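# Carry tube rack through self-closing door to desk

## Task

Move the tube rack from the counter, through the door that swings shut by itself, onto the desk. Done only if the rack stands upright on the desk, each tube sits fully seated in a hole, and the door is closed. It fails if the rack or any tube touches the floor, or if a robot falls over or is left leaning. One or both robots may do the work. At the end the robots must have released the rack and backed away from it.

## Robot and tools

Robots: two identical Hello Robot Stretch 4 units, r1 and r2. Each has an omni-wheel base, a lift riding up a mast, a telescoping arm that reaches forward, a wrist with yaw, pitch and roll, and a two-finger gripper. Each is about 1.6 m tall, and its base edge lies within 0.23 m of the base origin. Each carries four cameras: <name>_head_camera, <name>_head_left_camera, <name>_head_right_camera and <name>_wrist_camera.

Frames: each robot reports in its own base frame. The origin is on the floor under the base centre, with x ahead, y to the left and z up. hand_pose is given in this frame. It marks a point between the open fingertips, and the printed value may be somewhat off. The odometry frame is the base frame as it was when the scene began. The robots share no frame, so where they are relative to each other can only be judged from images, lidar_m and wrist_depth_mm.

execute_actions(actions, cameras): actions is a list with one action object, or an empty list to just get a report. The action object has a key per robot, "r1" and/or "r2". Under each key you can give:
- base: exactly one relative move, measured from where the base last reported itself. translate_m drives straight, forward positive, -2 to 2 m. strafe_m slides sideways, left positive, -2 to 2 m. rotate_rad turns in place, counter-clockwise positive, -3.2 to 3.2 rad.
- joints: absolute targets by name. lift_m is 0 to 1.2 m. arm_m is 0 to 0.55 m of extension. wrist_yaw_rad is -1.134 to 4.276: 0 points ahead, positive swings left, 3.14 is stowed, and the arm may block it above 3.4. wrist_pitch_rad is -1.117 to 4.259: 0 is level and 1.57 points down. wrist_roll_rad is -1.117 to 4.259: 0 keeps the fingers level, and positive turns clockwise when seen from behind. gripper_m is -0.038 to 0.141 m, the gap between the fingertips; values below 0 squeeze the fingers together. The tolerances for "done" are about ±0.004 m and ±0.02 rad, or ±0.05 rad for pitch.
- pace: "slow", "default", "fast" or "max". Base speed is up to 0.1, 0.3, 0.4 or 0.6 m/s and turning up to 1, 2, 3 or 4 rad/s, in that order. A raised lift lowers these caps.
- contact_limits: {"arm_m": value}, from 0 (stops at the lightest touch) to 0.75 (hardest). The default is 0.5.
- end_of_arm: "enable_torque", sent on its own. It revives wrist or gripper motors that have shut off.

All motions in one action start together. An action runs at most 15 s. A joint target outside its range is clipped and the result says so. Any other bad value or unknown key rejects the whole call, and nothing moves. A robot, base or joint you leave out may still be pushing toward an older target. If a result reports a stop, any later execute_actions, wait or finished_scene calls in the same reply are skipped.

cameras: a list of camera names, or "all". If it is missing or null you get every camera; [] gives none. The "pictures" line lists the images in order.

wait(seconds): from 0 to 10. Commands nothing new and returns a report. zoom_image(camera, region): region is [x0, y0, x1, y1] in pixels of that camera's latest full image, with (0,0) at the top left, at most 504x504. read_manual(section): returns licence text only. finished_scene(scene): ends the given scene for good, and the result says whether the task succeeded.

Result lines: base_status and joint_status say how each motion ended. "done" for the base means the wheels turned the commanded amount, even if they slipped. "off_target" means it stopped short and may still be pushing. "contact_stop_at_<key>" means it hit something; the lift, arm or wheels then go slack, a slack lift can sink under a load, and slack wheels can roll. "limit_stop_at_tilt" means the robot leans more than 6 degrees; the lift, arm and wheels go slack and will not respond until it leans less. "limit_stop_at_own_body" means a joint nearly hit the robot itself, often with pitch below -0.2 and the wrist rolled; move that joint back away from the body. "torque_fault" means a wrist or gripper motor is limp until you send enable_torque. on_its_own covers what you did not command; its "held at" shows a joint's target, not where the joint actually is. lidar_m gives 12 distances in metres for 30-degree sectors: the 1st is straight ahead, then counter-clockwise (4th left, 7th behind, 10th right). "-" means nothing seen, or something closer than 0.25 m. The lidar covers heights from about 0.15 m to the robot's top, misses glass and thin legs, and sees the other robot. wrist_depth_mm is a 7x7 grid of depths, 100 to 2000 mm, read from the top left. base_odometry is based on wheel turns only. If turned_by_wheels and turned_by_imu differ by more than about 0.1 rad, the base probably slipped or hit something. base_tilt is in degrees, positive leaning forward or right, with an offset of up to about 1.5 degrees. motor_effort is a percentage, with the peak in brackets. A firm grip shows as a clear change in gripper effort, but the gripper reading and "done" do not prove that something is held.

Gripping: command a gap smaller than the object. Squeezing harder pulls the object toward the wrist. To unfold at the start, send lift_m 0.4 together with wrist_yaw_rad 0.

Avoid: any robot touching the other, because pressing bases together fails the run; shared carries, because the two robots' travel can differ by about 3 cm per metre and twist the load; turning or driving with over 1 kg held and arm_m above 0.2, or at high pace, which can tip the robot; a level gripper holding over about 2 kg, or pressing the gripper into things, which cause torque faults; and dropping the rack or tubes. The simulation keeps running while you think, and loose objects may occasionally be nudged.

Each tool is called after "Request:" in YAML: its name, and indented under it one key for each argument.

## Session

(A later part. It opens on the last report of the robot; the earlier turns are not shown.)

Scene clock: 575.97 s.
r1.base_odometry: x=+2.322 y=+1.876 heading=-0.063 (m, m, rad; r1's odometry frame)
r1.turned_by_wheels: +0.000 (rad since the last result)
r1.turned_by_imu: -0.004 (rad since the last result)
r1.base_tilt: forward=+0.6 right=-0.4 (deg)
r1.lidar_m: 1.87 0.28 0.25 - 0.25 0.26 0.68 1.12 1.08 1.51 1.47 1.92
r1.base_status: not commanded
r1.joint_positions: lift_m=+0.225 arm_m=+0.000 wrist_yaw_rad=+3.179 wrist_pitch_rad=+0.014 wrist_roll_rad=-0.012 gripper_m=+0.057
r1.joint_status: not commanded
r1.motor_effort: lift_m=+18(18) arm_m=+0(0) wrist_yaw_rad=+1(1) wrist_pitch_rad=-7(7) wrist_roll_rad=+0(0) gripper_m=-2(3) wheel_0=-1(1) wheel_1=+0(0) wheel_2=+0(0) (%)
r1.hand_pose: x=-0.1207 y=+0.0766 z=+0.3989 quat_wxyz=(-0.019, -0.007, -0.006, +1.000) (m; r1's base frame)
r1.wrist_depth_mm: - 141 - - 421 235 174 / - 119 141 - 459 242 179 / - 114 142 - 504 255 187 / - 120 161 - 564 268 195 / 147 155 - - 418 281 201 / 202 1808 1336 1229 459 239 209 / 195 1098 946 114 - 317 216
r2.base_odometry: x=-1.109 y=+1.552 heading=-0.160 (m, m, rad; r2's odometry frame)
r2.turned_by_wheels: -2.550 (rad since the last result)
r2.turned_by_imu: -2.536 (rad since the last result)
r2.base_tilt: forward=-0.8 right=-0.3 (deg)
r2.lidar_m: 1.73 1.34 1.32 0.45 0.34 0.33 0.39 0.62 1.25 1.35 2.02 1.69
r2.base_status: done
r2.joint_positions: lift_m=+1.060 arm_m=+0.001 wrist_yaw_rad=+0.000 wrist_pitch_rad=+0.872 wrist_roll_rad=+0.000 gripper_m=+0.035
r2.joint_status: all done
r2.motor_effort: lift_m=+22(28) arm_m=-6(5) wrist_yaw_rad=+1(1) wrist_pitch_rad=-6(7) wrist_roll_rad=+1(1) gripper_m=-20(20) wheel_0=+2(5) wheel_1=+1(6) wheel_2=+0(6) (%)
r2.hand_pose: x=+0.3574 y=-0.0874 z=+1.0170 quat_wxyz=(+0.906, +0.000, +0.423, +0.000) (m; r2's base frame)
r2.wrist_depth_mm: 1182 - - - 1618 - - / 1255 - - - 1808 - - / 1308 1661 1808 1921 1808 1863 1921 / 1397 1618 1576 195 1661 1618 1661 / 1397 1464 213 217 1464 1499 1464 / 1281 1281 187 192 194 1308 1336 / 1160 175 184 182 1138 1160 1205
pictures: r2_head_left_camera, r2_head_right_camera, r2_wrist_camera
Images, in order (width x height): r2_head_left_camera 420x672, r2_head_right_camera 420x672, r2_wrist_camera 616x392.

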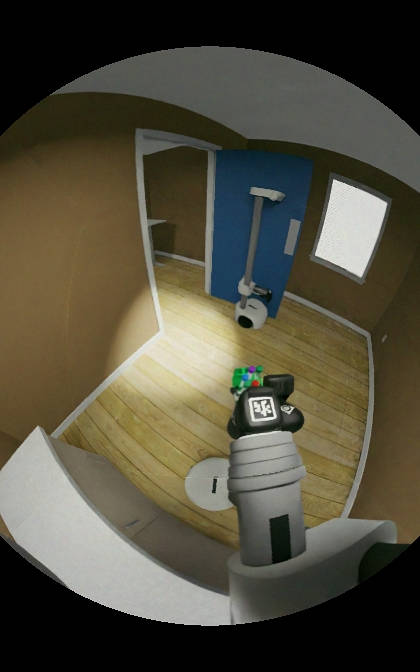

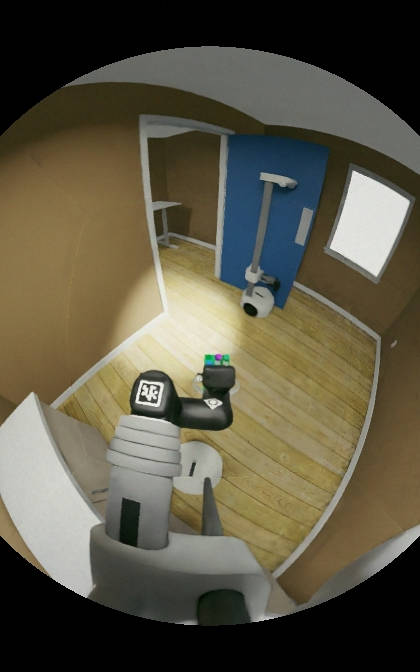

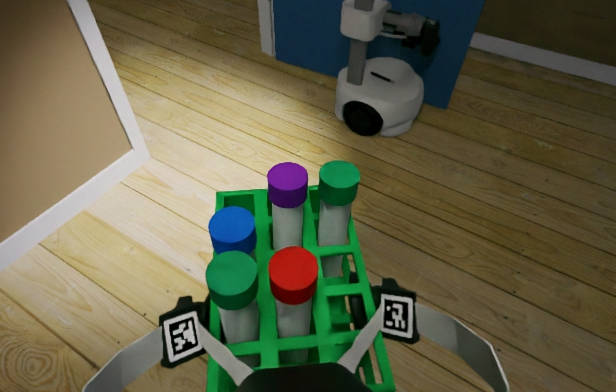

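Request:
execute_actions:
  actions:
    - {"r2": {"base": {"rotate_rad": 0.06}, "joints": {"lift_m": 0.92}}}
  cameras: []

Request:
execute_actions:
  actions:
    - {"r2": {"base": {"translate_m": 1.25}}}
  cameras: ["r2_wrist_camera", "r2_head_left_camera", "r2_head_right_camera", "r1_head_right_camera"]

Scene clock: 589.03 s.
r1.base_odometry: x=+2.322 y=+1.876 heading=-0.063 (m, m, rad; r1's odometry frame)
r1.turned_by_wheels: +0.000 (rad since the last result)
r1.turned_by_imu: -0.003 (rad since the last result)
r1.base_tilt: forward=+0.7 right=-0.4 (deg)
r1.lidar_m: 1.84 0.29 0.25 - 0.25 0.27 0.69 1.14 1.10 1.47 1.45 1.94
r1.base_status: not commanded
r1.joint_positions: lift_m=+0.225 arm_m=+0.000 wrist_yaw_rad=+3.179 wrist_pitch_rad=+0.014 wrist_roll_rad=-0.012 gripper_m=+0.057
r1.joint_status: not commanded
r1.motor_effort: lift_m=+18(18) arm_m=+0(0) wrist_yaw_rad=+1(1) wrist_pitch_rad=-7(6) wrist_roll_rad=+0(0) gripper_m=-1(1) wheel_0=-1(1) wheel_1=+0(0) wheel_2=+0(0) (%)
r1.hand_pose: x=-0.1207 y=+0.0766 z=+0.3989 quat_wxyz=(-0.019, -0.007, -0.006, +1.000) (m; r1's base frame)
r1.wrist_depth_mm: - 141 - - 418 235 173 / - 118 141 - 459 241 179 / - 113 141 - 508 254 187 / - 120 161 - 559 268 194 / 147 156 - - 421 279 202 / 202 1863 1366 1229 466 239 210 / 195 1098 946 114 - 317 215
r2.base_odometry: x=-1.109 y=+1.552 heading=-0.100 (m, m, rad; r2's odometry frame)
r2.turned_by_wheels: +0.059 (rad since the last result)
r2.turned_by_imu: +0.060 (rad since the last result)
r2.base_tilt: forward=-0.9 right=-0.3 (deg)
r2.lidar_m: 0.40 1.32 1.32 0.42 0.32 0.33 0.39 0.62 1.24 1.40 2.23 1.69
r2.base_status: done
r2.joint_positions: lift_m=+0.920 arm_m=+0.001 wrist_yaw_rad=+0.000 wrist_pitch_rad=+0.872 wrist_roll_rad=+0.000 gripper_m=+0.035
r2.joint_status: all done
r2.motor_effort: lift_m=+17(19) arm_m=-5(6) wrist_yaw_rad=+0(1) wrist_pitch_rad=-7(6) wrist_roll_rad=+0(1) gripper_m=-19(19) wheel_0=-2(4) wheel_1=-1(8) wheel_2=-3(3) (%)
r2.hand_pose: x=+0.3574 y=-0.0874 z=+0.8775 quat_wxyz=(+0.906, +0.000, +0.423, +0.000) (m; r2's base frame)
r2.wrist_depth_mm: 1138 - - - 1756 1708 - / 1205 1464 1921 1983 1661 1921 1983 / 1281 1576 1618 1661 1708 1708 1708 / 1336 1430 1397 196 1464 1464 1499 / 1281 1281 213 219 1255 1281 1308 / 1138 1160 187 192 193 1182 1160 / 1060 174 185 182 1025 1025 1060
pictures: none
No camera images: the call's "cameras" was empty. Leave "cameras" out to get every camera's image.

Scene clock: 594.67 s.
r1.base_odometry: x=+2.322 y=+1.876 heading=-0.063 (m, m, rad; r1's odometry frame)
r1.turned_by_wheels: +0.000 (rad since the last result)
r1.turned_by_imu: -0.002 (rad since the last result)
r1.base_tilt: forward=+0.6 right=-0.4 (deg)
r1.lidar_m: 1.86 0.29 0.25 - 0.25 0.26 0.66 1.13 0.58 0.66 2.26 1.90
r1.base_status: not commanded
r1.joint_positions: lift_m=+0.225 arm_m=+0.000 wrist_yaw_rad=+3.179 wrist_pitch_rad=+0.014 wrist_roll_rad=-0.012 gripper_m=+0.057
r1.joint_status: not commanded
r1.motor_effort: lift_m=+18(17) arm_m=+0(0) wrist_yaw_rad=+1(1) wrist_pitch_rad=-7(7) wrist_roll_rad=+0(0) gripper_m=-2(2) wheel_0=-1(1) wheel_1=+0(0) wheel_2=+0(0) (%)
r1.hand_pose: x=-0.1207 y=+0.0766 z=+0.3989 quat_wxyz=(-0.019, -0.007, -0.006, +1.000) (m; r1's base frame)
r1.wrist_depth_mm: - 141 - - 415 234 173 / - 119 141 - 455 242 179 / - 114 141 - 504 255 186 / - 120 161 - 564 270 195 / 147 155 - - 418 279 202 / 201 1808 1366 1255 466 239 209 / 196 1098 960 114 - 317 216
r2.base_odometry: x=+0.135 y=+1.427 heading=-0.100 (m, m, rad; r2's odometry frame)
r2.turned_by_wheels: +0.000 (rad since the last result)
r2.turned_by_imu: -0.002 (rad since the last result)
r2.base_tilt: forward=-0.8 right=-0.4 (deg)
r2.lidar_m: 0.40 1.89 0.51 0.60 0.95 1.29 1.43 2.07 2.04 2.18 0.66 0.64
r2.base_status: done
r2.joint_positions: lift_m=+0.920 arm_m=+0.001 wrist_yaw_rad=+0.000 wrist_pitch_rad=+0.872 wrist_roll_rad=+0.000 gripper_m=+0.035
r2.joint_status: not commanded
r2.motor_effort: lift_m=+18(19) arm_m=-6(6) wrist_yaw_rad=+0(0) wrist_pitch_rad=-6(7) wrist_roll_rad=+0(1) gripper_m=-20(19) wheel_0=+2(6) wheel_1=+2(5) wheel_2=+0(12) (%)
r2.hand_pose: x=+0.3574 y=-0.0874 z=+0.8774 quat_wxyz=(+0.906, +0.000, +0.423, +0.000) (m; r2's base frame)
r2.wrist_depth_mm: - - - 1008 831 741 668 / 1863 1863 1921 1138 917 798 732 / 1618 1618 1661 1281 1025 891 788 / 1397 1430 1366 195 1138 1008 809 / 1255 1281 213 215 1255 1118 627 / 1138 1160 183 191 194 904 627 / 1042 175 185 182 1025 831 854
pictures: r1_head_right_camera, r2_head_left_camera, r2_head_right_camera, r2_wrist_camera
Images, in order (width x height): r1_head_right_camera 420x672, r2_head_left_camera 420x672, r2_head_right_camera 420x672, r2_wrist_camera 616x392.

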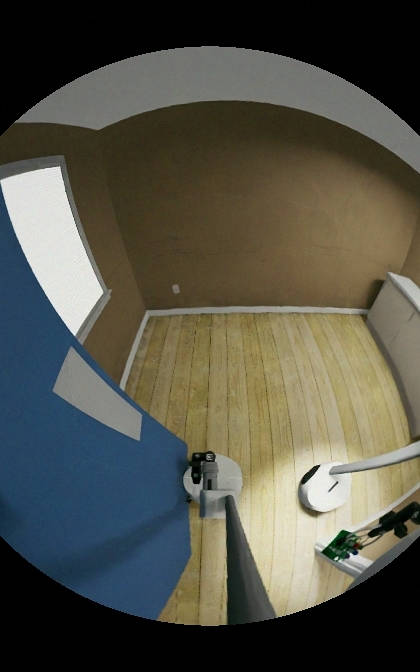

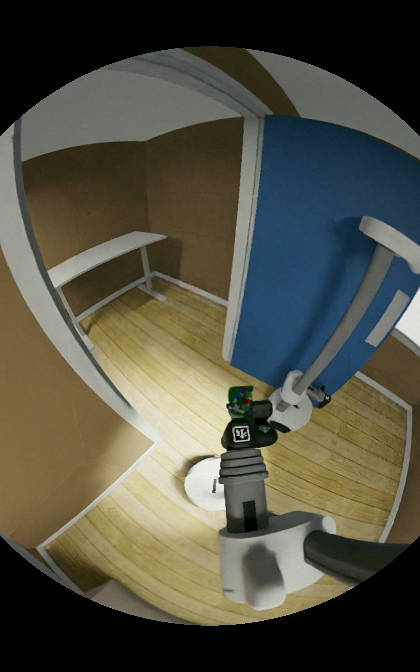

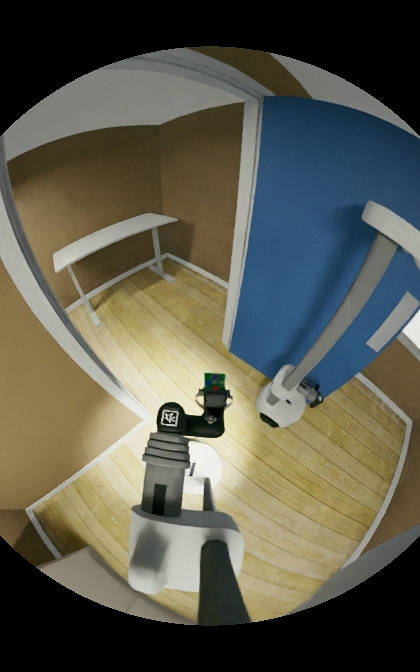

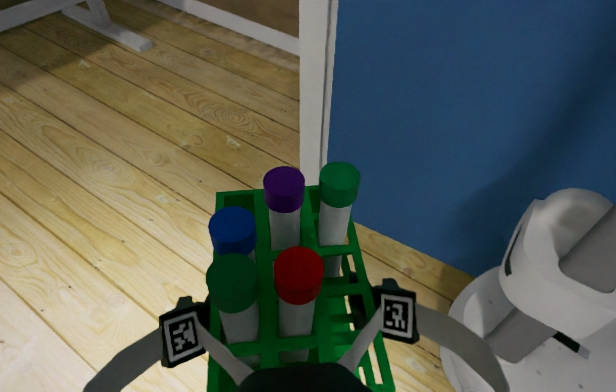

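Request:
execute_actions:
  actions:
    - {"r2": {"base": {"translate_m": 0.5}}}
  cameras: []

Request:
execute_actions:
  actions:
    - {"r2": {"base": {"rotate_rad": 0.9}}}
  cameras: ["r2_wrist_camera", "r2_head_left_camera", "r2_head_right_camera"]

Scene clock: 611.27 s.
r1.base_odometry: x=+2.322 y=+1.876 heading=-0.063 (m, m, rad; r1's odometry frame)
r1.turned_by_wheels: +0.000 (rad since the last result)
r1.turned_by_imu: -0.005 (rad since the last result)
r1.base_tilt: forward=+0.6 right=-0.4 (deg)
r1.lidar_m: 1.87 0.30 0.25 - 0.25 0.25 0.56 0.47 0.49 2.15 2.26 1.91
r1.base_status: not commanded
r1.joint_positions: lift_m=+0.225 arm_m=+0.000 wrist_yaw_rad=+3.179 wrist_pitch_rad=+0.014 wrist_roll_rad=-0.012 gripper_m=+0.057
r1.joint_status: not commanded
r1.motor_effort: lift_m=+18(17) arm_m=+0(0) wrist_yaw_rad=+2(1) wrist_pitch_rad=-6(7) wrist_roll_rad=+0(1) gripper_m=-2(2) wheel_0=-1(1) wheel_1=+0(0) wheel_2=+0(0) (%)
r1.hand_pose: x=-0.1207 y=+0.0766 z=+0.3989 quat_wxyz=(-0.019, -0.007, -0.006, +1.000) (m; r1's base frame)
r1.wrist_depth_mm: - 141 778 - 418 234 173 / - 119 141 - 459 242 179 / - 114 141 - 508 254 186 / - 120 161 - 564 268 194 / 147 155 - - 421 281 202 / 202 1756 1397 1255 462 240 209 / 195 634 960 114 - 319 215
r2.base_odometry: x=+0.632 y=+1.377 heading=-0.100 (m, m, rad; r2's odometry frame)
r2.turned_by_wheels: +0.000 (rad since the last result)
r2.turned_by_imu: +0.000 (rad since the last result)
r2.base_tilt: forward=-0.9 right=-0.4 (deg)
r2.lidar_m: 0.39 1.58 1.55 0.40 0.37 1.70 1.88 2.36 2.36 0.45 0.52 0.62
r2.base_status: done
r2.joint_positions: lift_m=+0.920 arm_m=+0.001 wrist_yaw_rad=+0.000 wrist_pitch_rad=+0.872 wrist_roll_rad=+0.000 gripper_m=+0.035
r2.joint_status: not commanded
r2.motor_effort: lift_m=+18(18) arm_m=-6(5) wrist_yaw_rad=+0(0) wrist_pitch_rad=-6(6) wrist_roll_rad=+1(1) gripper_m=-20(20) wheel_0=+3(6) wheel_1=+2(6) wheel_2=+1(11) (%)
r2.hand_pose: x=+0.3574 y=-0.0874 z=+0.8774 quat_wxyz=(+0.906, +0.000, +0.423, +0.000) (m; r2's base frame)
r2.wrist_depth_mm: - - 1756 1464 439 359 327 / 1863 1921 1863 1661 477 394 355 / 1618 1618 1661 1576 508 430 387 / 1397 1430 1397 196 554 484 427 / 1255 1255 213 217 640 544 477 / 1138 1160 185 193 194 621 539 / 1042 175 185 182 831 676 609
pictures: none
No camera images: the call's "cameras" was empty. Leave "cameras" out to get every camera's image.

Scene clock: 612.93 s.
r1.base_odometry: x=+2.322 y=+1.876 heading=-0.063 (m, m, rad; r1's odometry frame)
r1.turned_by_wheels: +0.000 (rad since the last result)
r1.turned_by_imu: -0.001 (rad since the last result)
r1.base_tilt: forward=+0.7 right=-0.5 (deg)
r1.lidar_m: 1.87 0.30 0.25 - 0.25 0.25 0.69 0.44 0.45 2.16 2.28 1.92
r1.base_status: not commanded
r1.joint_positions: lift_m=+0.225 arm_m=+0.000 wrist_yaw_rad=+3.179 wrist_pitch_rad=+0.014 wrist_roll_rad=-0.012 gripper_m=+0.057
r1.joint_status: not commanded
r1.motor_effort: lift_m=+18(18) arm_m=+0(0) wrist_yaw_rad=+1(1) wrist_pitch_rad=-7(7) wrist_roll_rad=+0(0) gripper_m=-2(3) wheel_0=-1(1) wheel_1=+0(0) wheel_2=+0(0) (%)
r1.hand_pose: x=-0.1207 y=+0.0766 z=+0.3989 quat_wxyz=(-0.019, -0.007, -0.006, +1.000) (m; r1's base frame)
r1.wrist_depth_mm: - 140 - - 415 234 174 / - 119 140 - 455 242 179 / - 114 141 - 508 256 186 / - 120 161 - 564 268 194 / 147 156 - - 421 279 202 / 201 1808 1397 1255 462 241 208 / 196 640 946 114 - 317 216
r2.base_odometry: x=+0.632 y=+1.377 heading=+0.800 (m, m, rad; r2's odometry frame)
r2.turned_by_wheels: +0.900 (rad since the last result)
r2.turned_by_imu: +0.896 (rad since the last result)
r2.base_tilt: forward=-0.9 right=-0.3 (deg)
r2.lidar_m: 0.40 0.48 0.39 0.97 1.77 2.45 2.37 0.47 0.46 0.61 0.64 1.62
r2.base_status: done
r2.joint_positions: lift_m=+0.920 arm_m=+0.001 wrist_yaw_rad=+0.000 wrist_pitch_rad=+0.872 wrist_roll_rad=+0.000 gripper_m=+0.035
r2.joint_status: not commanded
r2.motor_effort: lift_m=+18(18) arm_m=-6(6) wrist_yaw_rad=+0(0) wrist_pitch_rad=-6(7) wrist_roll_rad=+1(1) gripper_m=-19(21) wheel_0=+0(7) wheel_1=+0(9) wheel_2=+0(7) (%)
r2.hand_pose: x=+0.3574 y=-0.0874 z=+0.8774 quat_wxyz=(+0.906, +0.000, +0.423, +0.000) (m; r2's base frame)
r2.wrist_depth_mm: - - - - - - 1863 / 1863 1863 1863 1921 - 1921 1863 / 1618 1618 1618 1618 1661 1661 1708 / 1430 1464 1430 195 1464 1499 1499 / 1281 1281 212 216 1281 1281 1336 / 1138 1138 187 191 195 1182 1160 / 1042 175 185 182 1025 1025 1078
pictures: r2_head_left_camera, r2_head_right_camera, r2_wrist_camera
Images, in order (width x height): r2_head_left_camera 420x672, r2_head_right_camera 420x672, r2_wrist_camera 616x392.

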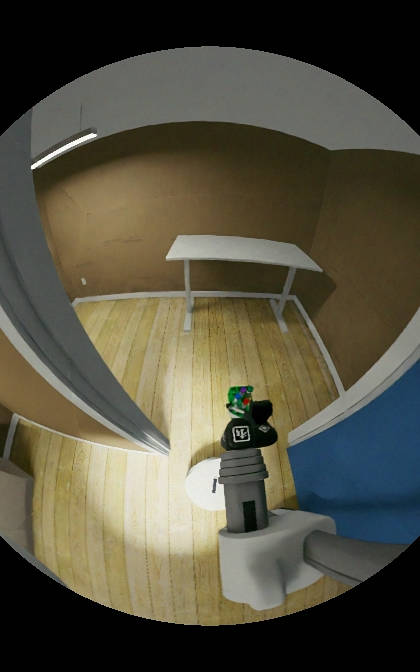

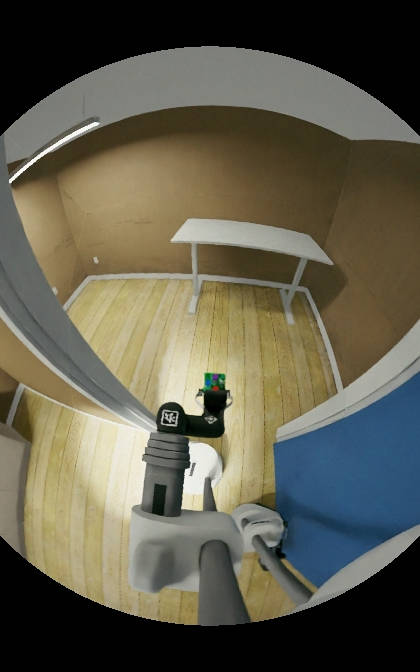

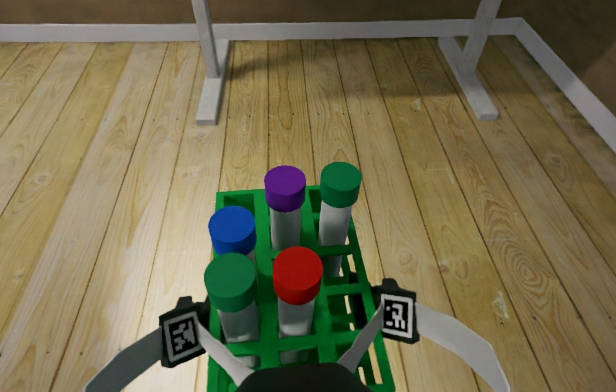

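Request:
execute_actions:
  actions:
    - {"r1": {"base": {"translate_m": -0.2}, "pace": "slow"}, "r2": {"base": {"translate_m": 1.05}}}
  cameras: ["r2_wrist_camera", "r2_head_left_camera", "r2_head_right_camera", "r1_head_left_camera"]

Scene clock: 632.53 s.
r1.base_odometry: x=+2.122 y=+1.888 heading=-0.063 (m, m, rad; r1's odometry frame)
r1.turned_by_wheels: +0.000 (rad since the last result)
r1.turned_by_imu: -0.005 (rad since the last result)
r1.base_tilt: forward=+0.6 right=-0.5 (deg)
r1.lidar_m: 2.06 0.31 0.25 - 0.25 0.26 1.21 1.20 0.96 2.17 2.30 2.10
r1.base_status: done
r1.joint_positions: lift_m=+0.225 arm_m=+0.000 wrist_yaw_rad=+3.179 wrist_pitch_rad=+0.014 wrist_roll_rad=-0.012 gripper_m=+0.057
r1.joint_status: not commanded
r1.motor_effort: lift_m=+18(18) arm_m=+0(0) wrist_yaw_rad=+1(1) wrist_pitch_rad=-7(6) wrist_roll_rad=+0(1) gripper_m=-2(1) wheel_0=-24(22) wheel_1=+12(8) wheel_2=+6(6) (%)
r1.hand_pose: x=-0.1207 y=+0.0766 z=+0.3989 quat_wxyz=(-0.019, -0.007, -0.006, +1.000) (m; r1's base frame)
r1.wrist_depth_mm: - 141 - - 404 230 173 / - 118 140 - 439 238 178 / - 114 142 - 480 251 185 / - 120 161 - 530 264 191 / 147 156 1576 - 404 274 200 / 202 1661 1308 1205 439 236 207 / 195 1098 960 114 - 309 213
r2.base_odometry: x=+1.363 y=+2.131 heading=+0.801 (m, m, rad; r2's odometry frame)
r2.turned_by_wheels: +0.000 (rad since the last result)
r2.turned_by_imu: -0.002 (rad since the last result)
r2.base_tilt: forward=-0.9 right=-0.3 (deg)
r2.lidar_m: 0.39 0.54 1.88 2.28 0.96 0.73 1.23 0.95 0.98 1.44 0.71 0.53
r2.base_status: done
r2.joint_positions: lift_m=+0.920 arm_m=+0.001 wrist_yaw_rad=+0.000 wrist_pitch_rad=+0.872 wrist_roll_rad=+0.000 gripper_m=+0.035
r2.joint_status: not commanded
r2.motor_effort: lift_m=+19(18) arm_m=-6(6) wrist_yaw_rad=+0(0) wrist_pitch_rad=-7(7) wrist_roll_rad=+1(1) gripper_m=-21(20) wheel_0=+2(5) wheel_1=+1(8) wheel_2=+0(12) (%)
r2.hand_pose: x=+0.3574 y=-0.0874 z=+0.8774 quat_wxyz=(+0.906, +0.000, +0.423, +0.000) (m; r2's base frame)
r2.wrist_depth_mm: 286 289 291 296 298 298 301 / 1182 809 1205 1229 1255 1308 1308 / 1366 1255 1397 1397 1430 1499 1499 / 1430 1366 1366 195 1430 1464 1430 / 1255 1281 212 218 1308 1281 1281 / 1138 1138 187 192 194 1160 1160 / 1042 175 183 182 1025 1025 1060
pictures: r1_head_left_camera, r2_head_left_camera, r2_head_right_camera, r2_wrist_camera
Images, in order (width x height): r1_head_left_camera 420x672, r2_head_left_camera 420x672, r2_head_right_camera 420x672, r2_wrist_camera 616x392.

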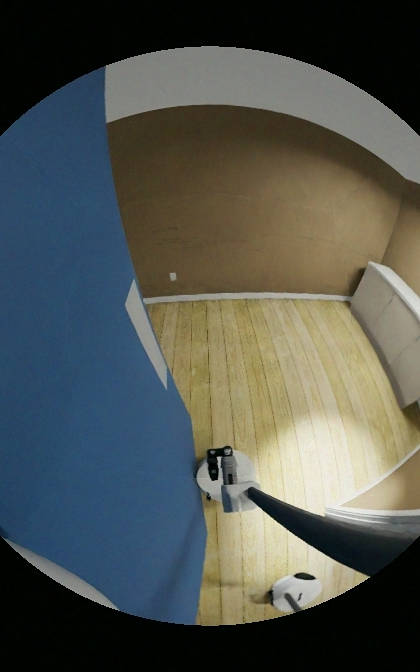

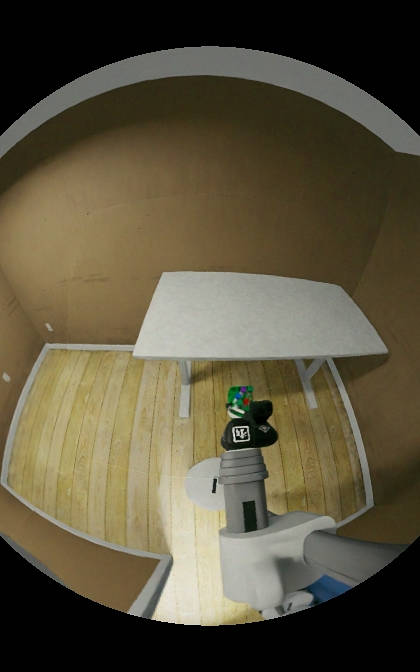

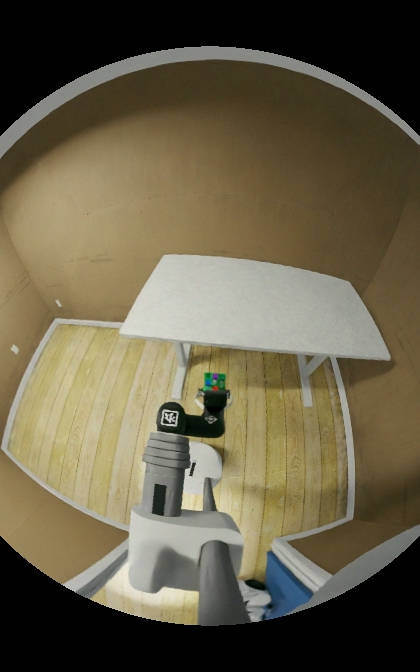

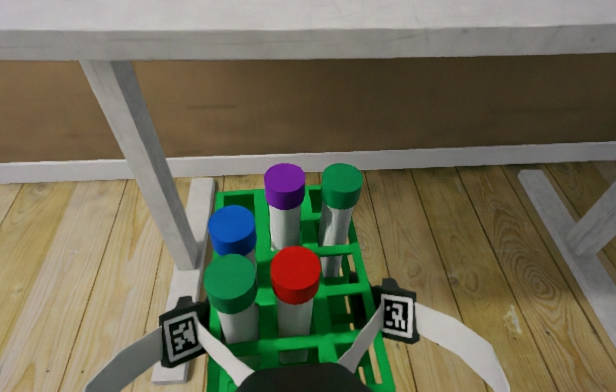

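Request:
execute_actions:
  actions:
    - {"r1": {"base": {"strafe_m": -0.2}, "pace": "slow"}, "r2": {"joints": {"lift_m": 1.1}}}
  cameras: ["r2_wrist_camera", "r1_head_left_camera"]

Request:
execute_actions:
  actions:
    - {"r1": {"base": {"strafe_m": -0.19}, "pace": "slow"}, "r2": {"base": {"translate_m": 0.18}, "joints": {"arm_m": 0.2}}}
  cameras: ["r2_wrist_camera", "r2_head_right_camera", "r1_head_left_camera"]

Scene clock: 648.50 s.
r1.base_odometry: x=+2.110 y=+1.689 heading=-0.063 (m, m, rad; r1's odometry frame)
r1.turned_by_wheels: +0.000 (rad since the last result)
r1.turned_by_imu: -0.004 (rad since the last result)
r1.base_tilt: forward=+0.5 right=-0.4 (deg)
r1.lidar_m: 0.40 0.25 - 0.25 0.25 0.43 1.14 0.84 0.78 1.96 2.06 2.13
r1.base_status: done
r1.joint_positions: lift_m=+0.225 arm_m=+0.000 wrist_yaw_rad=+3.179 wrist_pitch_rad=+0.014 wrist_roll_rad=-0.012 gripper_m=+0.057
r1.joint_status: not commanded
r1.motor_effort: lift_m=+18(18) arm_m=+0(0) wrist_yaw_rad=+1(1) wrist_pitch_rad=-7(7) wrist_roll_rad=+0(1) gripper_m=-3(1) wheel_0=+0(21) wheel_1=+1(15) wheel_2=+0(3) (%)
r1.hand_pose: x=-0.1207 y=+0.0766 z=+0.3989 quat_wxyz=(-0.019, -0.007, -0.006, +1.000) (m; r1's base frame)
r1.wrist_depth_mm: - 141 1397 - - 569 270 / - 119 141 - - 615 282 / - 114 141 - - - 304 / - 120 161 - - - 327 / 147 156 - - 1983 1618 353 / 202 1808 1308 1255 1060 580 377 / 196 1118 946 114 - 820 404
r2.base_odometry: x=+1.363 y=+2.131 heading=+0.801 (m, m, rad; r2's odometry frame)
r2.turned_by_wheels: +0.000 (rad since the last result)
r2.turned_by_imu: +0.001 (rad since the last result)
r2.base_tilt: forward=-0.8 right=-0.3 (deg)
r2.lidar_m: 0.39 0.54 1.89 2.27 0.95 0.75 1.15 0.95 0.96 1.42 0.74 0.42
r2.base_status: not commanded
r2.joint_positions: lift_m=+1.100 arm_m=+0.001 wrist_yaw_rad=+0.000 wrist_pitch_rad=+0.872 wrist_roll_rad=+0.000 gripper_m=+0.035
r2.joint_status: all done
r2.motor_effort: lift_m=+23(33) arm_m=-6(6) wrist_yaw_rad=+0(0) wrist_pitch_rad=-7(7) wrist_roll_rad=+0(1) gripper_m=-19(20) wheel_0=+2(2) wheel_1=+1(1) wheel_2=+0(0) (%)
r2.hand_pose: x=+0.3574 y=-0.0874 z=+1.0570 quat_wxyz=(+0.906, +0.000, +0.423, +0.000) (m; r2's base frame)
r2.wrist_depth_mm: 647 654 654 668 668 676 668 / 544 549 549 554 559 564 564 / 469 469 473 477 480 477 480 / 421 427 421 194 439 442 452 / 1464 1464 213 216 1499 1537 1397 / 1336 1336 187 192 194 1366 1366 / 1205 174 185 182 1182 1205 1229
pictures: r1_head_left_camera, r2_wrist_camera
Images, in order (width x height): r1_head_left_camera 420x672, r2_wrist_camera 616x392.

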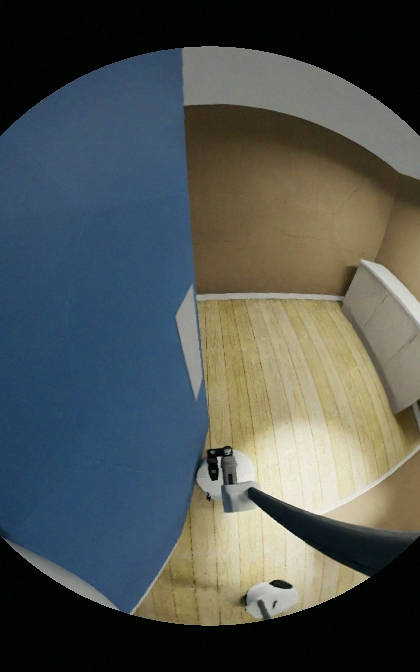

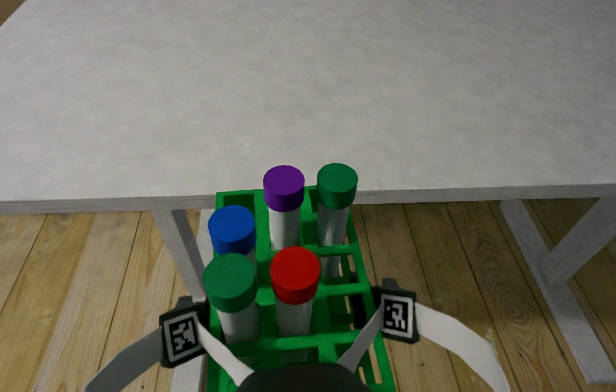

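Scene clock: 651.53 s.
r1.base_odometry: x=+2.098 y=+1.499 heading=-0.063 (m, m, rad; r1's odometry frame)
r1.turned_by_wheels: +0.000 (rad since the last result)
r1.turned_by_imu: -0.001 (rad since the last result)
r1.base_tilt: forward=+0.6 right=-0.4 (deg)
r1.lidar_m: 0.28 0.25 - 0.25 0.28 0.84 1.31 0.67 0.79 1.77 1.83 2.12
r1.base_status: done
r1.joint_positions: lift_m=+0.225 arm_m=+0.000 wrist_yaw_rad=+3.179 wrist_pitch_rad=+0.014 wrist_roll_rad=-0.012 gripper_m=+0.057
r1.joint_status: not commanded
r1.motor_effort: lift_m=+18(18) arm_m=+0(0) wrist_yaw_rad=+2(1) wrist_pitch_rad=-6(7) wrist_roll_rad=+0(0) gripper_m=-2(1) wheel_0=+2(6) wheel_1=-1(7) wheel_2=+0(1) (%)
r1.hand_pose: x=-0.1207 y=+0.0766 z=+0.3989 quat_wxyz=(-0.019, -0.007, -0.006, +1.000) (m; r1's base frame)
r1.wrist_depth_mm: - 141 - - - - 1921 / - 119 141 - - - 1983 / - 114 141 - - - - / - 120 161 - - - - / 147 155 - 1537 1983 1756 1576 / 202 1430 1366 1255 1060 1025 1025 / 195 831 946 114 - 809 778
r2.base_odometry: x=+1.488 y=+2.260 heading=+0.801 (m, m, rad; r2's odometry frame)
r2.turned_by_wheels: +0.000 (rad since the last result)
r2.turned_by_imu: +0.000 (rad since the last result)
r2.base_tilt: forward=-0.8 right=-0.3 (deg)
r2.lidar_m: 0.34 0.35 1.64 2.27 1.20 0.90 1.31 1.08 1.25 1.42 0.47 0.35
r2.base_status: done
r2.joint_positions: lift_m=+1.100 arm_m=+0.199 wrist_yaw_rad=+0.000 wrist_pitch_rad=+0.872 wrist_roll_rad=+0.000 gripper_m=+0.035
r2.joint_status: all done
r2.motor_effort: lift_m=+23(23) arm_m=+6(7) wrist_yaw_rad=-1(0) wrist_pitch_rad=-7(7) wrist_roll_rad=+1(0) gripper_m=-19(20) wheel_0=+3(6) wheel_1=+2(3) wheel_2=+1(9) (%)
r2.hand_pose: x=+0.5554 y=-0.0874 z=+1.0570 quat_wxyz=(+0.906, +0.000, +0.423, +0.000) (m; r2's base frame)
r2.wrist_depth_mm: 634 647 654 661 668 668 668 / 535 544 549 549 554 554 559 / 462 466 473 473 477 480 477 / 410 410 399 195 415 418 415 / 362 366 213 217 368 370 373 / 327 329 187 192 194 334 336 / 300 175 184 182 291 294 304
pictures: r1_head_left_camera, r2_head_right_camera, r2_wrist_camera
Images, in order (width x height): r1_head_left_camera 420x672, r2_head_right_camera 420x672, r2_wrist_camera 616x392.

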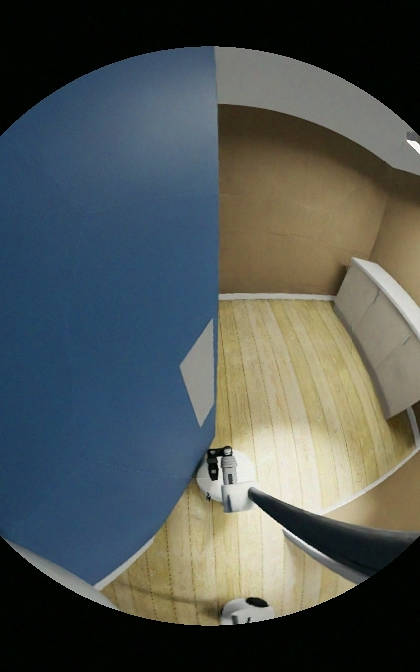

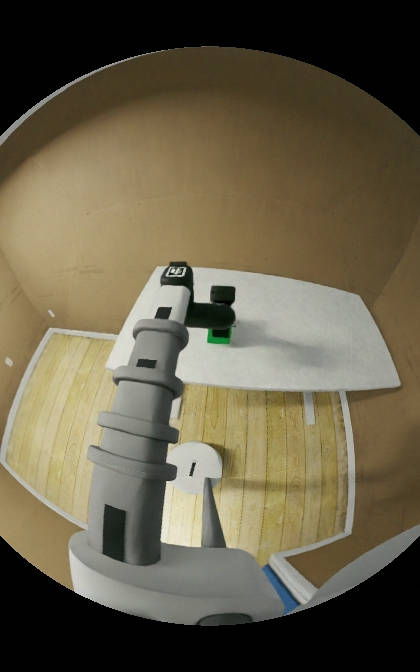

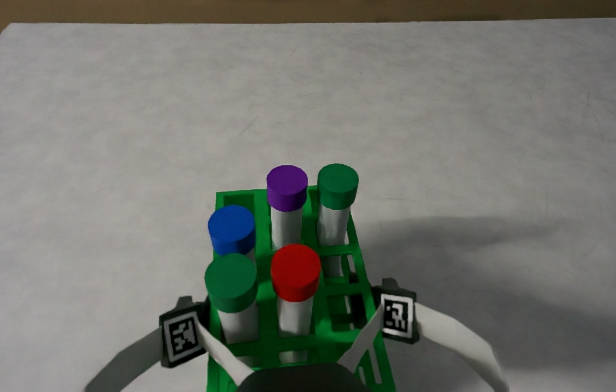

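Request:
execute_actions:
  actions:
    - {"r1": {"base": {"translate_m": -0.25}, "pace": "slow"}, "r2": {"joints": {"lift_m": 1.048}, "pace": "slow"}}
  cameras: ["r2_wrist_camera", "r1_head_left_camera"]

Scene clock: 663.63 s.
r1.base_odometry: x=+1.848 y=+1.515 heading=-0.064 (m, m, rad; r1's odometry frame)
r1.turned_by_wheels: +0.000 (rad since the last result)
r1.turned_by_imu: -0.005 (rad since the last result)
r1.base_tilt: forward=+0.5 right=-0.5 (deg)
r1.lidar_m: 0.25 0.25 - 0.25 0.38 1.68 1.06 0.56 0.50 1.28 1.85 0.43
r1.base_status: done
r1.joint_positions: lift_m=+0.225 arm_m=+0.000 wrist_yaw_rad=+3.179 wrist_pitch_rad=+0.014 wrist_roll_rad=-0.012 gripper_m=+0.057
r1.joint_status: not commanded
r1.motor_effort: lift_m=+18(18) arm_m=+0(0) wrist_yaw_rad=+2(1) wrist_pitch_rad=-7(7) wrist_roll_rad=+0(1) gripper_m=-3(3) wheel_0=-4(4) wheel_1=+1(2) wheel_2=-1(4) (%)
r1.hand_pose: x=-0.1207 y=+0.0766 z=+0.3989 quat_wxyz=(-0.019, -0.007, -0.006, +1.000) (m; r1's base frame)
r1.wrist_depth_mm: - 141 - - - - 1983 / - 119 141 - - - 1983 / - 114 141 - - - - / - 120 161 - - - - / 147 156 - 1281 1983 1808 1576 / 202 1756 1397 1229 1078 991 1025 / 195 1118 946 114 - 831 778
r2.base_odometry: x=+1.488 y=+2.260 heading=+0.801 (m, m, rad; r2's odometry frame)
r2.turned_by_wheels: +0.000 (rad since the last result)
r2.turned_by_imu: +0.001 (rad since the last result)
r2.base_tilt: forward=-0.8 right=-0.4 (deg)
r2.lidar_m: 0.33 0.36 1.65 2.26 1.21 0.90 1.07 1.09 1.25 1.44 0.48 0.36
r2.base_status: not commanded
r2.joint_positions: lift_m=+1.048 arm_m=+0.199 wrist_yaw_rad=+0.000 wrist_pitch_rad=+0.872 wrist_roll_rad=+0.000 gripper_m=+0.035
r2.joint_status: all done
r2.motor_effort: lift_m=+16(21) arm_m=+6(6) wrist_yaw_rad=+0(0) wrist_pitch_rad=-5(7) wrist_roll_rad=+0(0) gripper_m=-19(18) wheel_0=+2(2) wheel_1=+2(2) wheel_2=+1(1) (%)
r2.hand_pose: x=+0.5556 y=-0.0874 z=+1.0058 quat_wxyz=(+0.907, +0.000, +0.422, +0.000) (m; r2's base frame)
r2.wrist_depth_mm: 544 544 544 554 559 564 564 / 452 455 459 466 469 466 469 / 389 392 394 399 399 399 402 / 342 343 336 194 349 351 353 / 304 307 212 217 310 312 312 / 276 276 184 193 194 279 283 / 252 174 185 182 245 246 256
pictures: r1_head_left_camera, r2_wrist_camera
Images, in order (width x height): r1_head_left_camera 420x672, r2_wrist_camera 616x392.

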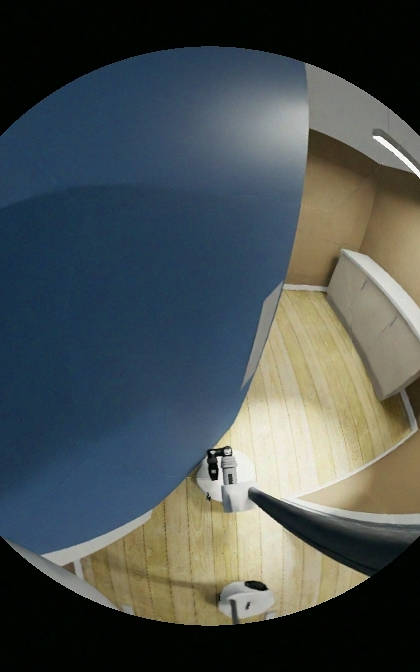

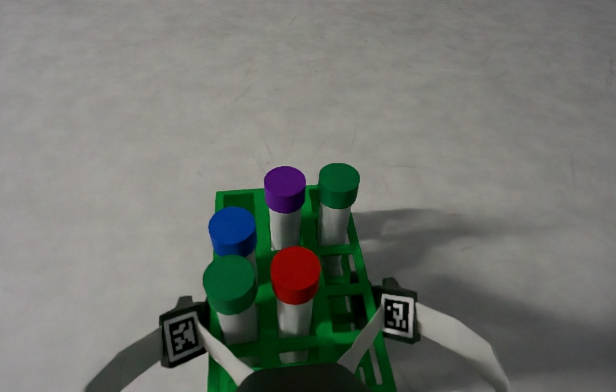

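The depth now matches the resting height. Opening the gripper while r1 keeps easing the door closed.

Request:
execute_actions:
  actions:
    - {"r1": {"base": {"translate_m": -0.25}, "pace": "slow"}, "r2": {"joints": {"gripper_m": 0.125}, "pace": "slow"}}
  cameras: ["r2_wrist_camera", "r1_head_left_camera"]

Scene clock: 673.17 s.
r1.base_odometry: x=+1.599 y=+1.531 heading=-0.064 (m, m, rad; r1's odometry frame)
r1.turned_by_wheels: +0.000 (rad since the last result)
r1.turned_by_imu: -0.003 (rad since the last result)
r1.base_tilt: forward=+0.5 right=-0.4 (deg)
r1.lidar_m: 0.25 - 0.25 0.29 1.44 1.38 0.82 2.30 0.39 0.39 1.85 0.26
r1.base_status: done
r1.joint_positions: lift_m=+0.225 arm_m=+0.000 wrist_yaw_rad=+3.180 wrist_pitch_rad=+0.014 wrist_roll_rad=-0.012 gripper_m=+0.057
r1.joint_status: not commanded
r1.motor_effort: lift_m=+18(18) arm_m=+0(0) wrist_yaw_rad=-2(4) wrist_pitch_rad=-6(7) wrist_roll_rad=+0(0) gripper_m=-3(2) wheel_0=-2(4) wheel_1=-2(5) wheel_2=-1(8) (%)
r1.hand_pose: x=-0.1208 y=+0.0762 z=+0.3989 quat_wxyz=(-0.019, -0.007, -0.006, +1.000) (m; r1's base frame)
r1.wrist_depth_mm: - 141 - - - 1708 1808 / - 120 141 1661 1808 - 1983 / - 114 141 - - - - / - 119 160 - - - - / 147 154 - 1308 1808 1756 1464 / 201 1808 1397 991 1042 1008 1025 / 195 1118 946 114 - 831 778
r2.base_odometry: x=+1.488 y=+2.260 heading=+0.801 (m, m, rad; r2's odometry frame)
r2.turned_by_wheels: +0.000 (rad since the last result)
r2.turned_by_imu: +0.001 (rad since the last result)
r2.base_tilt: forward=-0.9 right=-0.4 (deg)
r2.lidar_m: 0.33 0.37 1.63 2.28 1.20 0.91 0.80 1.09 1.25 1.42 0.49 0.35
r2.base_status: not commanded
r2.joint_positions: lift_m=+1.048 arm_m=+0.199 wrist_yaw_rad=+0.000 wrist_pitch_rad=+0.871 wrist_roll_rad=+0.000 gripper_m=+0.125
r2.joint_status: all done
r2.motor_effort: lift_m=+16(16) arm_m=+6(6) wrist_yaw_rad=+1(0) wrist_pitch_rad=-2(4) wrist_roll_rad=+1(0) gripper_m=-2(20) wheel_0=+2(2) wheel_1=+2(2) wheel_2=+1(0) (%)
r2.hand_pose: x=+0.5557 y=-0.0875 z=+1.0058 quat_wxyz=(+0.907, +0.000, +0.422, +0.000) (m; r2's base frame)
r2.wrist_depth_mm: 535 544 549 559 559 559 569 / 452 452 459 462 462 469 466 / 387 394 394 394 402 402 402 / 345 343 336 200 347 349 351 / 304 306 208 220 309 312 312 / 274 220 193 189 202 274 281 / 250 244 182 147 250 250 255
pictures: r1_head_left_camera, r2_wrist_camera
Images, in order (width x height): r1_head_left_camera 420x672, r2_wrist_camera 616x392.

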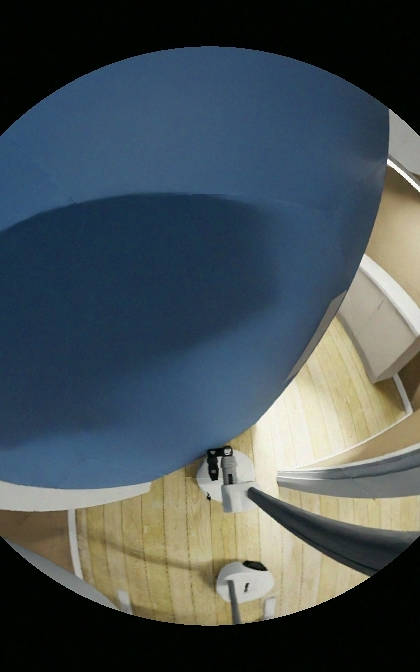

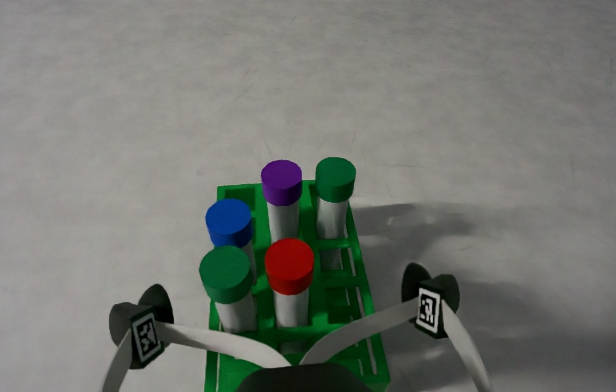

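Request:
execute_actions:
  actions:
    - {"r1": {"base": {"translate_m": -0.22}, "pace": "slow"}, "r2": {"joints": {"arm_m": 0.0, "lift_m": 1.058}}}
  cameras: ["r2_wrist_camera", "r1_head_left_camera"]

Scene clock: 683.50 s.
r1.base_odometry: x=+1.379 y=+1.545 heading=-0.064 (m, m, rad; r1's odometry frame)
r1.turned_by_wheels: +0.000 (rad since the last result)
r1.turned_by_imu: -0.003 (rad since the last result)
r1.base_tilt: forward=+0.6 right=-0.5 (deg)
r1.lidar_m: - 0.25 0.25 0.57 1.42 1.18 0.61 0.70 2.47 0.38 0.33 0.25
r1.base_status: done
r1.joint_positions: lift_m=+0.225 arm_m=+0.000 wrist_yaw_rad=+3.179 wrist_pitch_rad=+0.014 wrist_roll_rad=-0.012 gripper_m=+0.057
r1.joint_status: not commanded
r1.motor_effort: lift_m=+18(18) arm_m=+0(0) wrist_yaw_rad=+0(4) wrist_pitch_rad=-7(7) wrist_roll_rad=+0(1) gripper_m=-2(1) wheel_0=-2(2) wheel_1=+0(4) wheel_2=-1(6) (%)
r1.hand_pose: x=-0.1207 y=+0.0765 z=+0.3989 quat_wxyz=(-0.019, -0.007, -0.006, +1.000) (m; r1's base frame)
r1.wrist_depth_mm: - 141 - - 1499 1397 1661 / - 118 140 1576 1983 1983 1983 / - 114 141 - - - 1863 / - 120 161 - - 1983 - / 147 155 - - 1983 1756 1537 / 201 1756 917 768 866 991 1025 / 196 1118 788 114 - 831 788
r2.base_odometry: x=+1.488 y=+2.260 heading=+0.801 (m, m, rad; r2's odometry frame)
r2.turned_by_wheels: +0.000 (rad since the last result)
r2.turned_by_imu: +0.001 (rad since the last result)
r2.base_tilt: forward=-0.9 right=-0.3 (deg)
r2.lidar_m: 0.35 0.36 1.62 2.28 1.21 0.90 0.60 0.67 1.26 1.43 0.47 0.37
r2.base_status: not commanded
r2.joint_positions: lift_m=+1.058 arm_m=+0.001 wrist_yaw_rad=+0.000 wrist_pitch_rad=+0.872 wrist_roll_rad=+0.000 gripper_m=+0.125
r2.joint_status: all done
r2.motor_effort: lift_m=+23(23) arm_m=-6(5) wrist_yaw_rad=+1(1) wrist_pitch_rad=-5(4) wrist_roll_rad=+1(2) gripper_m=-3(1) wheel_0=+2(2) wheel_1=+2(2) wheel_2=+1(1) (%)
r2.hand_pose: x=+0.3576 y=-0.0874 z=+1.0152 quat_wxyz=(+0.907, +0.000, +0.422, +0.000) (m; r2's base frame)
r2.wrist_depth_mm: 559 564 580 535 585 585 585 / 469 473 449 357 480 488 492 / 404 407 389 342 415 418 418 / 357 357 355 355 362 362 366 / 317 317 322 320 324 325 325 / 286 220 287 289 203 286 293 / 270 265 276 147 1160 1160 1160
pictures: r1_head_left_camera, r2_wrist_camera
Images, in order (width x height): r1_head_left_camera 420x672, r2_wrist_camera 616x392.

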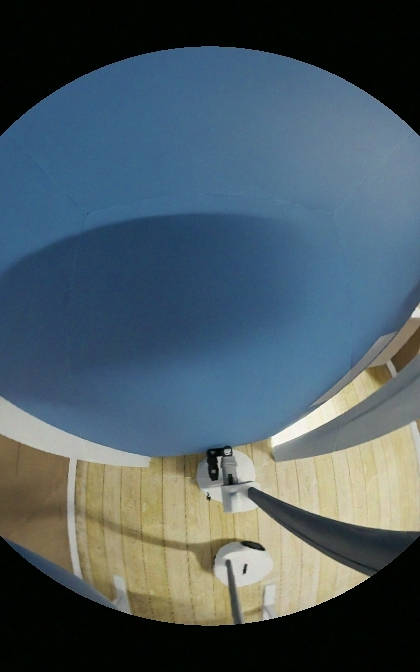

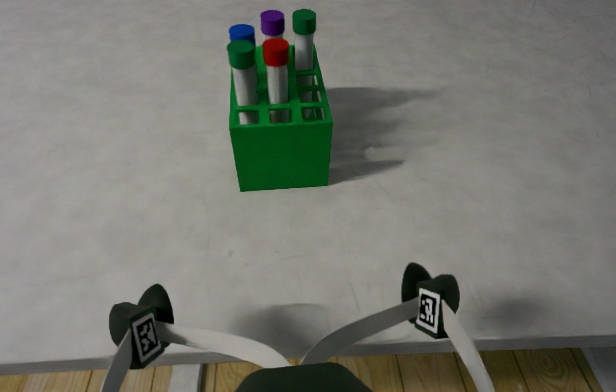

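Request:
execute_actions:
  actions:
    - {"r1": {"base": {"translate_m": -0.22}, "pace": "slow"}, "r2": {"base": {"strafe_m": 0.55}, "joints": {"wrist_yaw_rad": -0.95, "wrist_pitch_rad": 0.25, "lift_m": 1.0}}}
  cameras: ["r2_wrist_camera", "r1_head_left_camera", "r2_head_right_camera", "r1_head_camera"]

Scene clock: 697.37 s.
r1.base_odometry: x=+1.160 y=+1.559 heading=-0.064 (m, m, rad; r1's odometry frame)
r1.turned_by_wheels: +0.000 (rad since the last result)
r1.turned_by_imu: -0.002 (rad since the last result)
r1.base_tilt: forward=+0.6 right=-0.5 (deg)
r1.lidar_m: 0.30 0.31 0.50 1.19 1.26 0.94 0.92 0.64 0.64 0.95 0.46 0.31
r1.base_status: done
r1.joint_positions: lift_m=+0.225 arm_m=+0.000 wrist_yaw_rad=+3.179 wrist_pitch_rad=+0.014 wrist_roll_rad=-0.012 gripper_m=+0.057
r1.joint_status: not commanded
r1.motor_effort: lift_m=+17(18) arm_m=+0(0) wrist_yaw_rad=+0(0) wrist_pitch_rad=-7(7) wrist_roll_rad=+1(0) gripper_m=-1(3) wheel_0=+0(5) wheel_1=-2(3) wheel_2=+0(6) (%)
r1.hand_pose: x=-0.1207 y=+0.0765 z=+0.3989 quat_wxyz=(-0.019, -0.007, -0.006, +1.000) (m; r1's base frame)
r1.wrist_depth_mm: - 141 1078 1182 1205 1308 1366 / - 118 140 1708 1756 1756 1756 / - 114 141 1863 1808 1863 1708 / - 120 161 1863 1921 1756 1756 / 147 155 1921 1921 1863 1808 1397 / 201 1756 1366 1229 1060 1008 1078 / 195 842 946 114 - 820 778
r2.base_odometry: x=+1.094 y=+2.643 heading=+0.801 (m, m, rad; r2's odometry frame)
r2.turned_by_wheels: +0.000 (rad since the last result)
r2.turned_by_imu: +0.001 (rad since the last result)
r2.base_tilt: forward=-0.8 right=-0.3 (deg)
r2.lidar_m: 0.73 1.19 1.64 1.72 1.19 0.87 0.84 0.62 0.63 1.30 0.50 0.38
r2.base_status: done
r2.joint_positions: lift_m=+1.000 arm_m=+0.001 wrist_yaw_rad=-0.950 wrist_pitch_rad=+0.253 wrist_roll_rad=+0.000 gripper_m=+0.125
r2.joint_status: all done
r2.motor_effort: lift_m=+17(20) arm_m=-6(6) wrist_yaw_rad=-1(5) wrist_pitch_rad=-7(11) wrist_roll_rad=+2(2) gripper_m=-1(3) wheel_0=-2(9) wheel_1=+0(9) wheel_2=+0(0) (%)
r2.hand_pose: x=+0.2634 y=-0.2780 z=+1.1063 quat_wxyz=(+0.882, +0.058, +0.112, -0.454) (m; r2's base frame)
r2.wrist_depth_mm: 891 1078 1336 1808 1808 1661 1499 / 904 1098 1397 1863 1863 1661 1576 / 917 1118 1397 1863 1983 1708 1618 / 946 1060 1160 1118 1098 1756 1618 / 759 750 707 654 750 1863 1756 / 544 220 521 517 202 1921 1756 / 424 384 382 147 1808 1808 1756
pictures: r1_head_camera, r1_head_left_camera, r2_head_right_camera, r2_wrist_camera
Images, in order (width x height): r1_head_camera 420x560, r1_head_left_camera 420x672, r2_head_right_camera 420x672, r2_wrist_camera 616x392.

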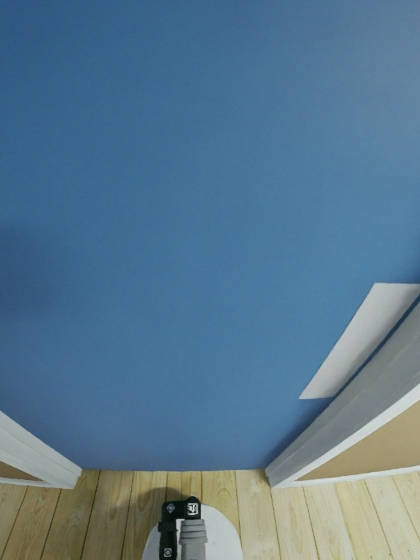

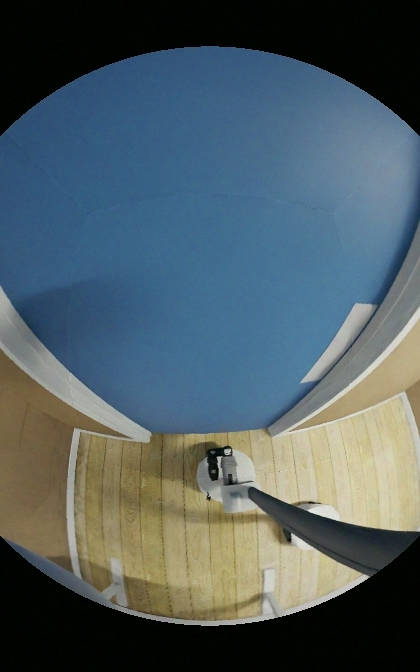

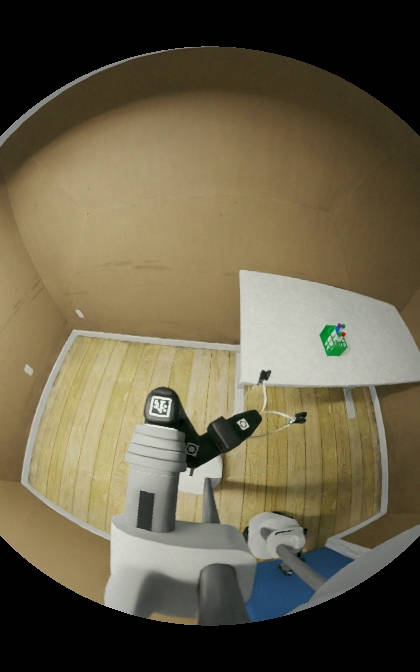

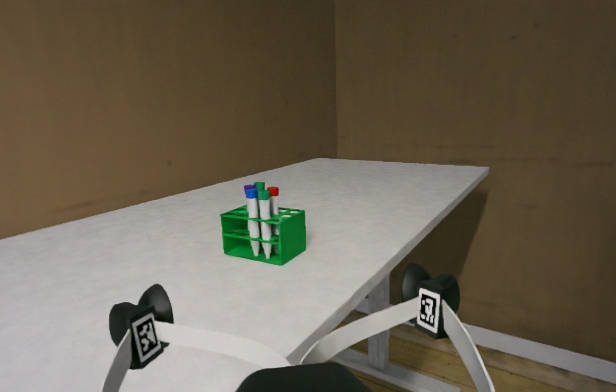

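Request:
zoom_image:
  camera: "r2_wrist_camera"
  region: [195, 165, 335, 275]

Region (195, 165, 335, 275) of r2_wrist_camera's 616x392 image, scaled by 3.600; it fills the top 396 rows of this view, and the rest is white.

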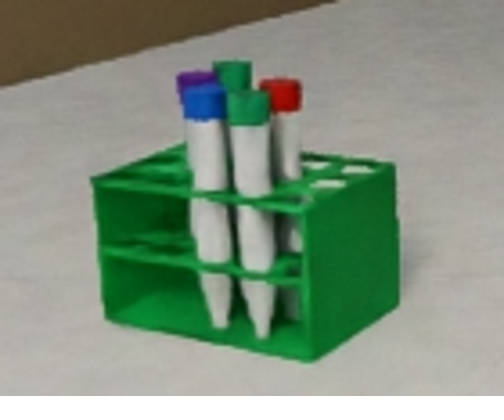

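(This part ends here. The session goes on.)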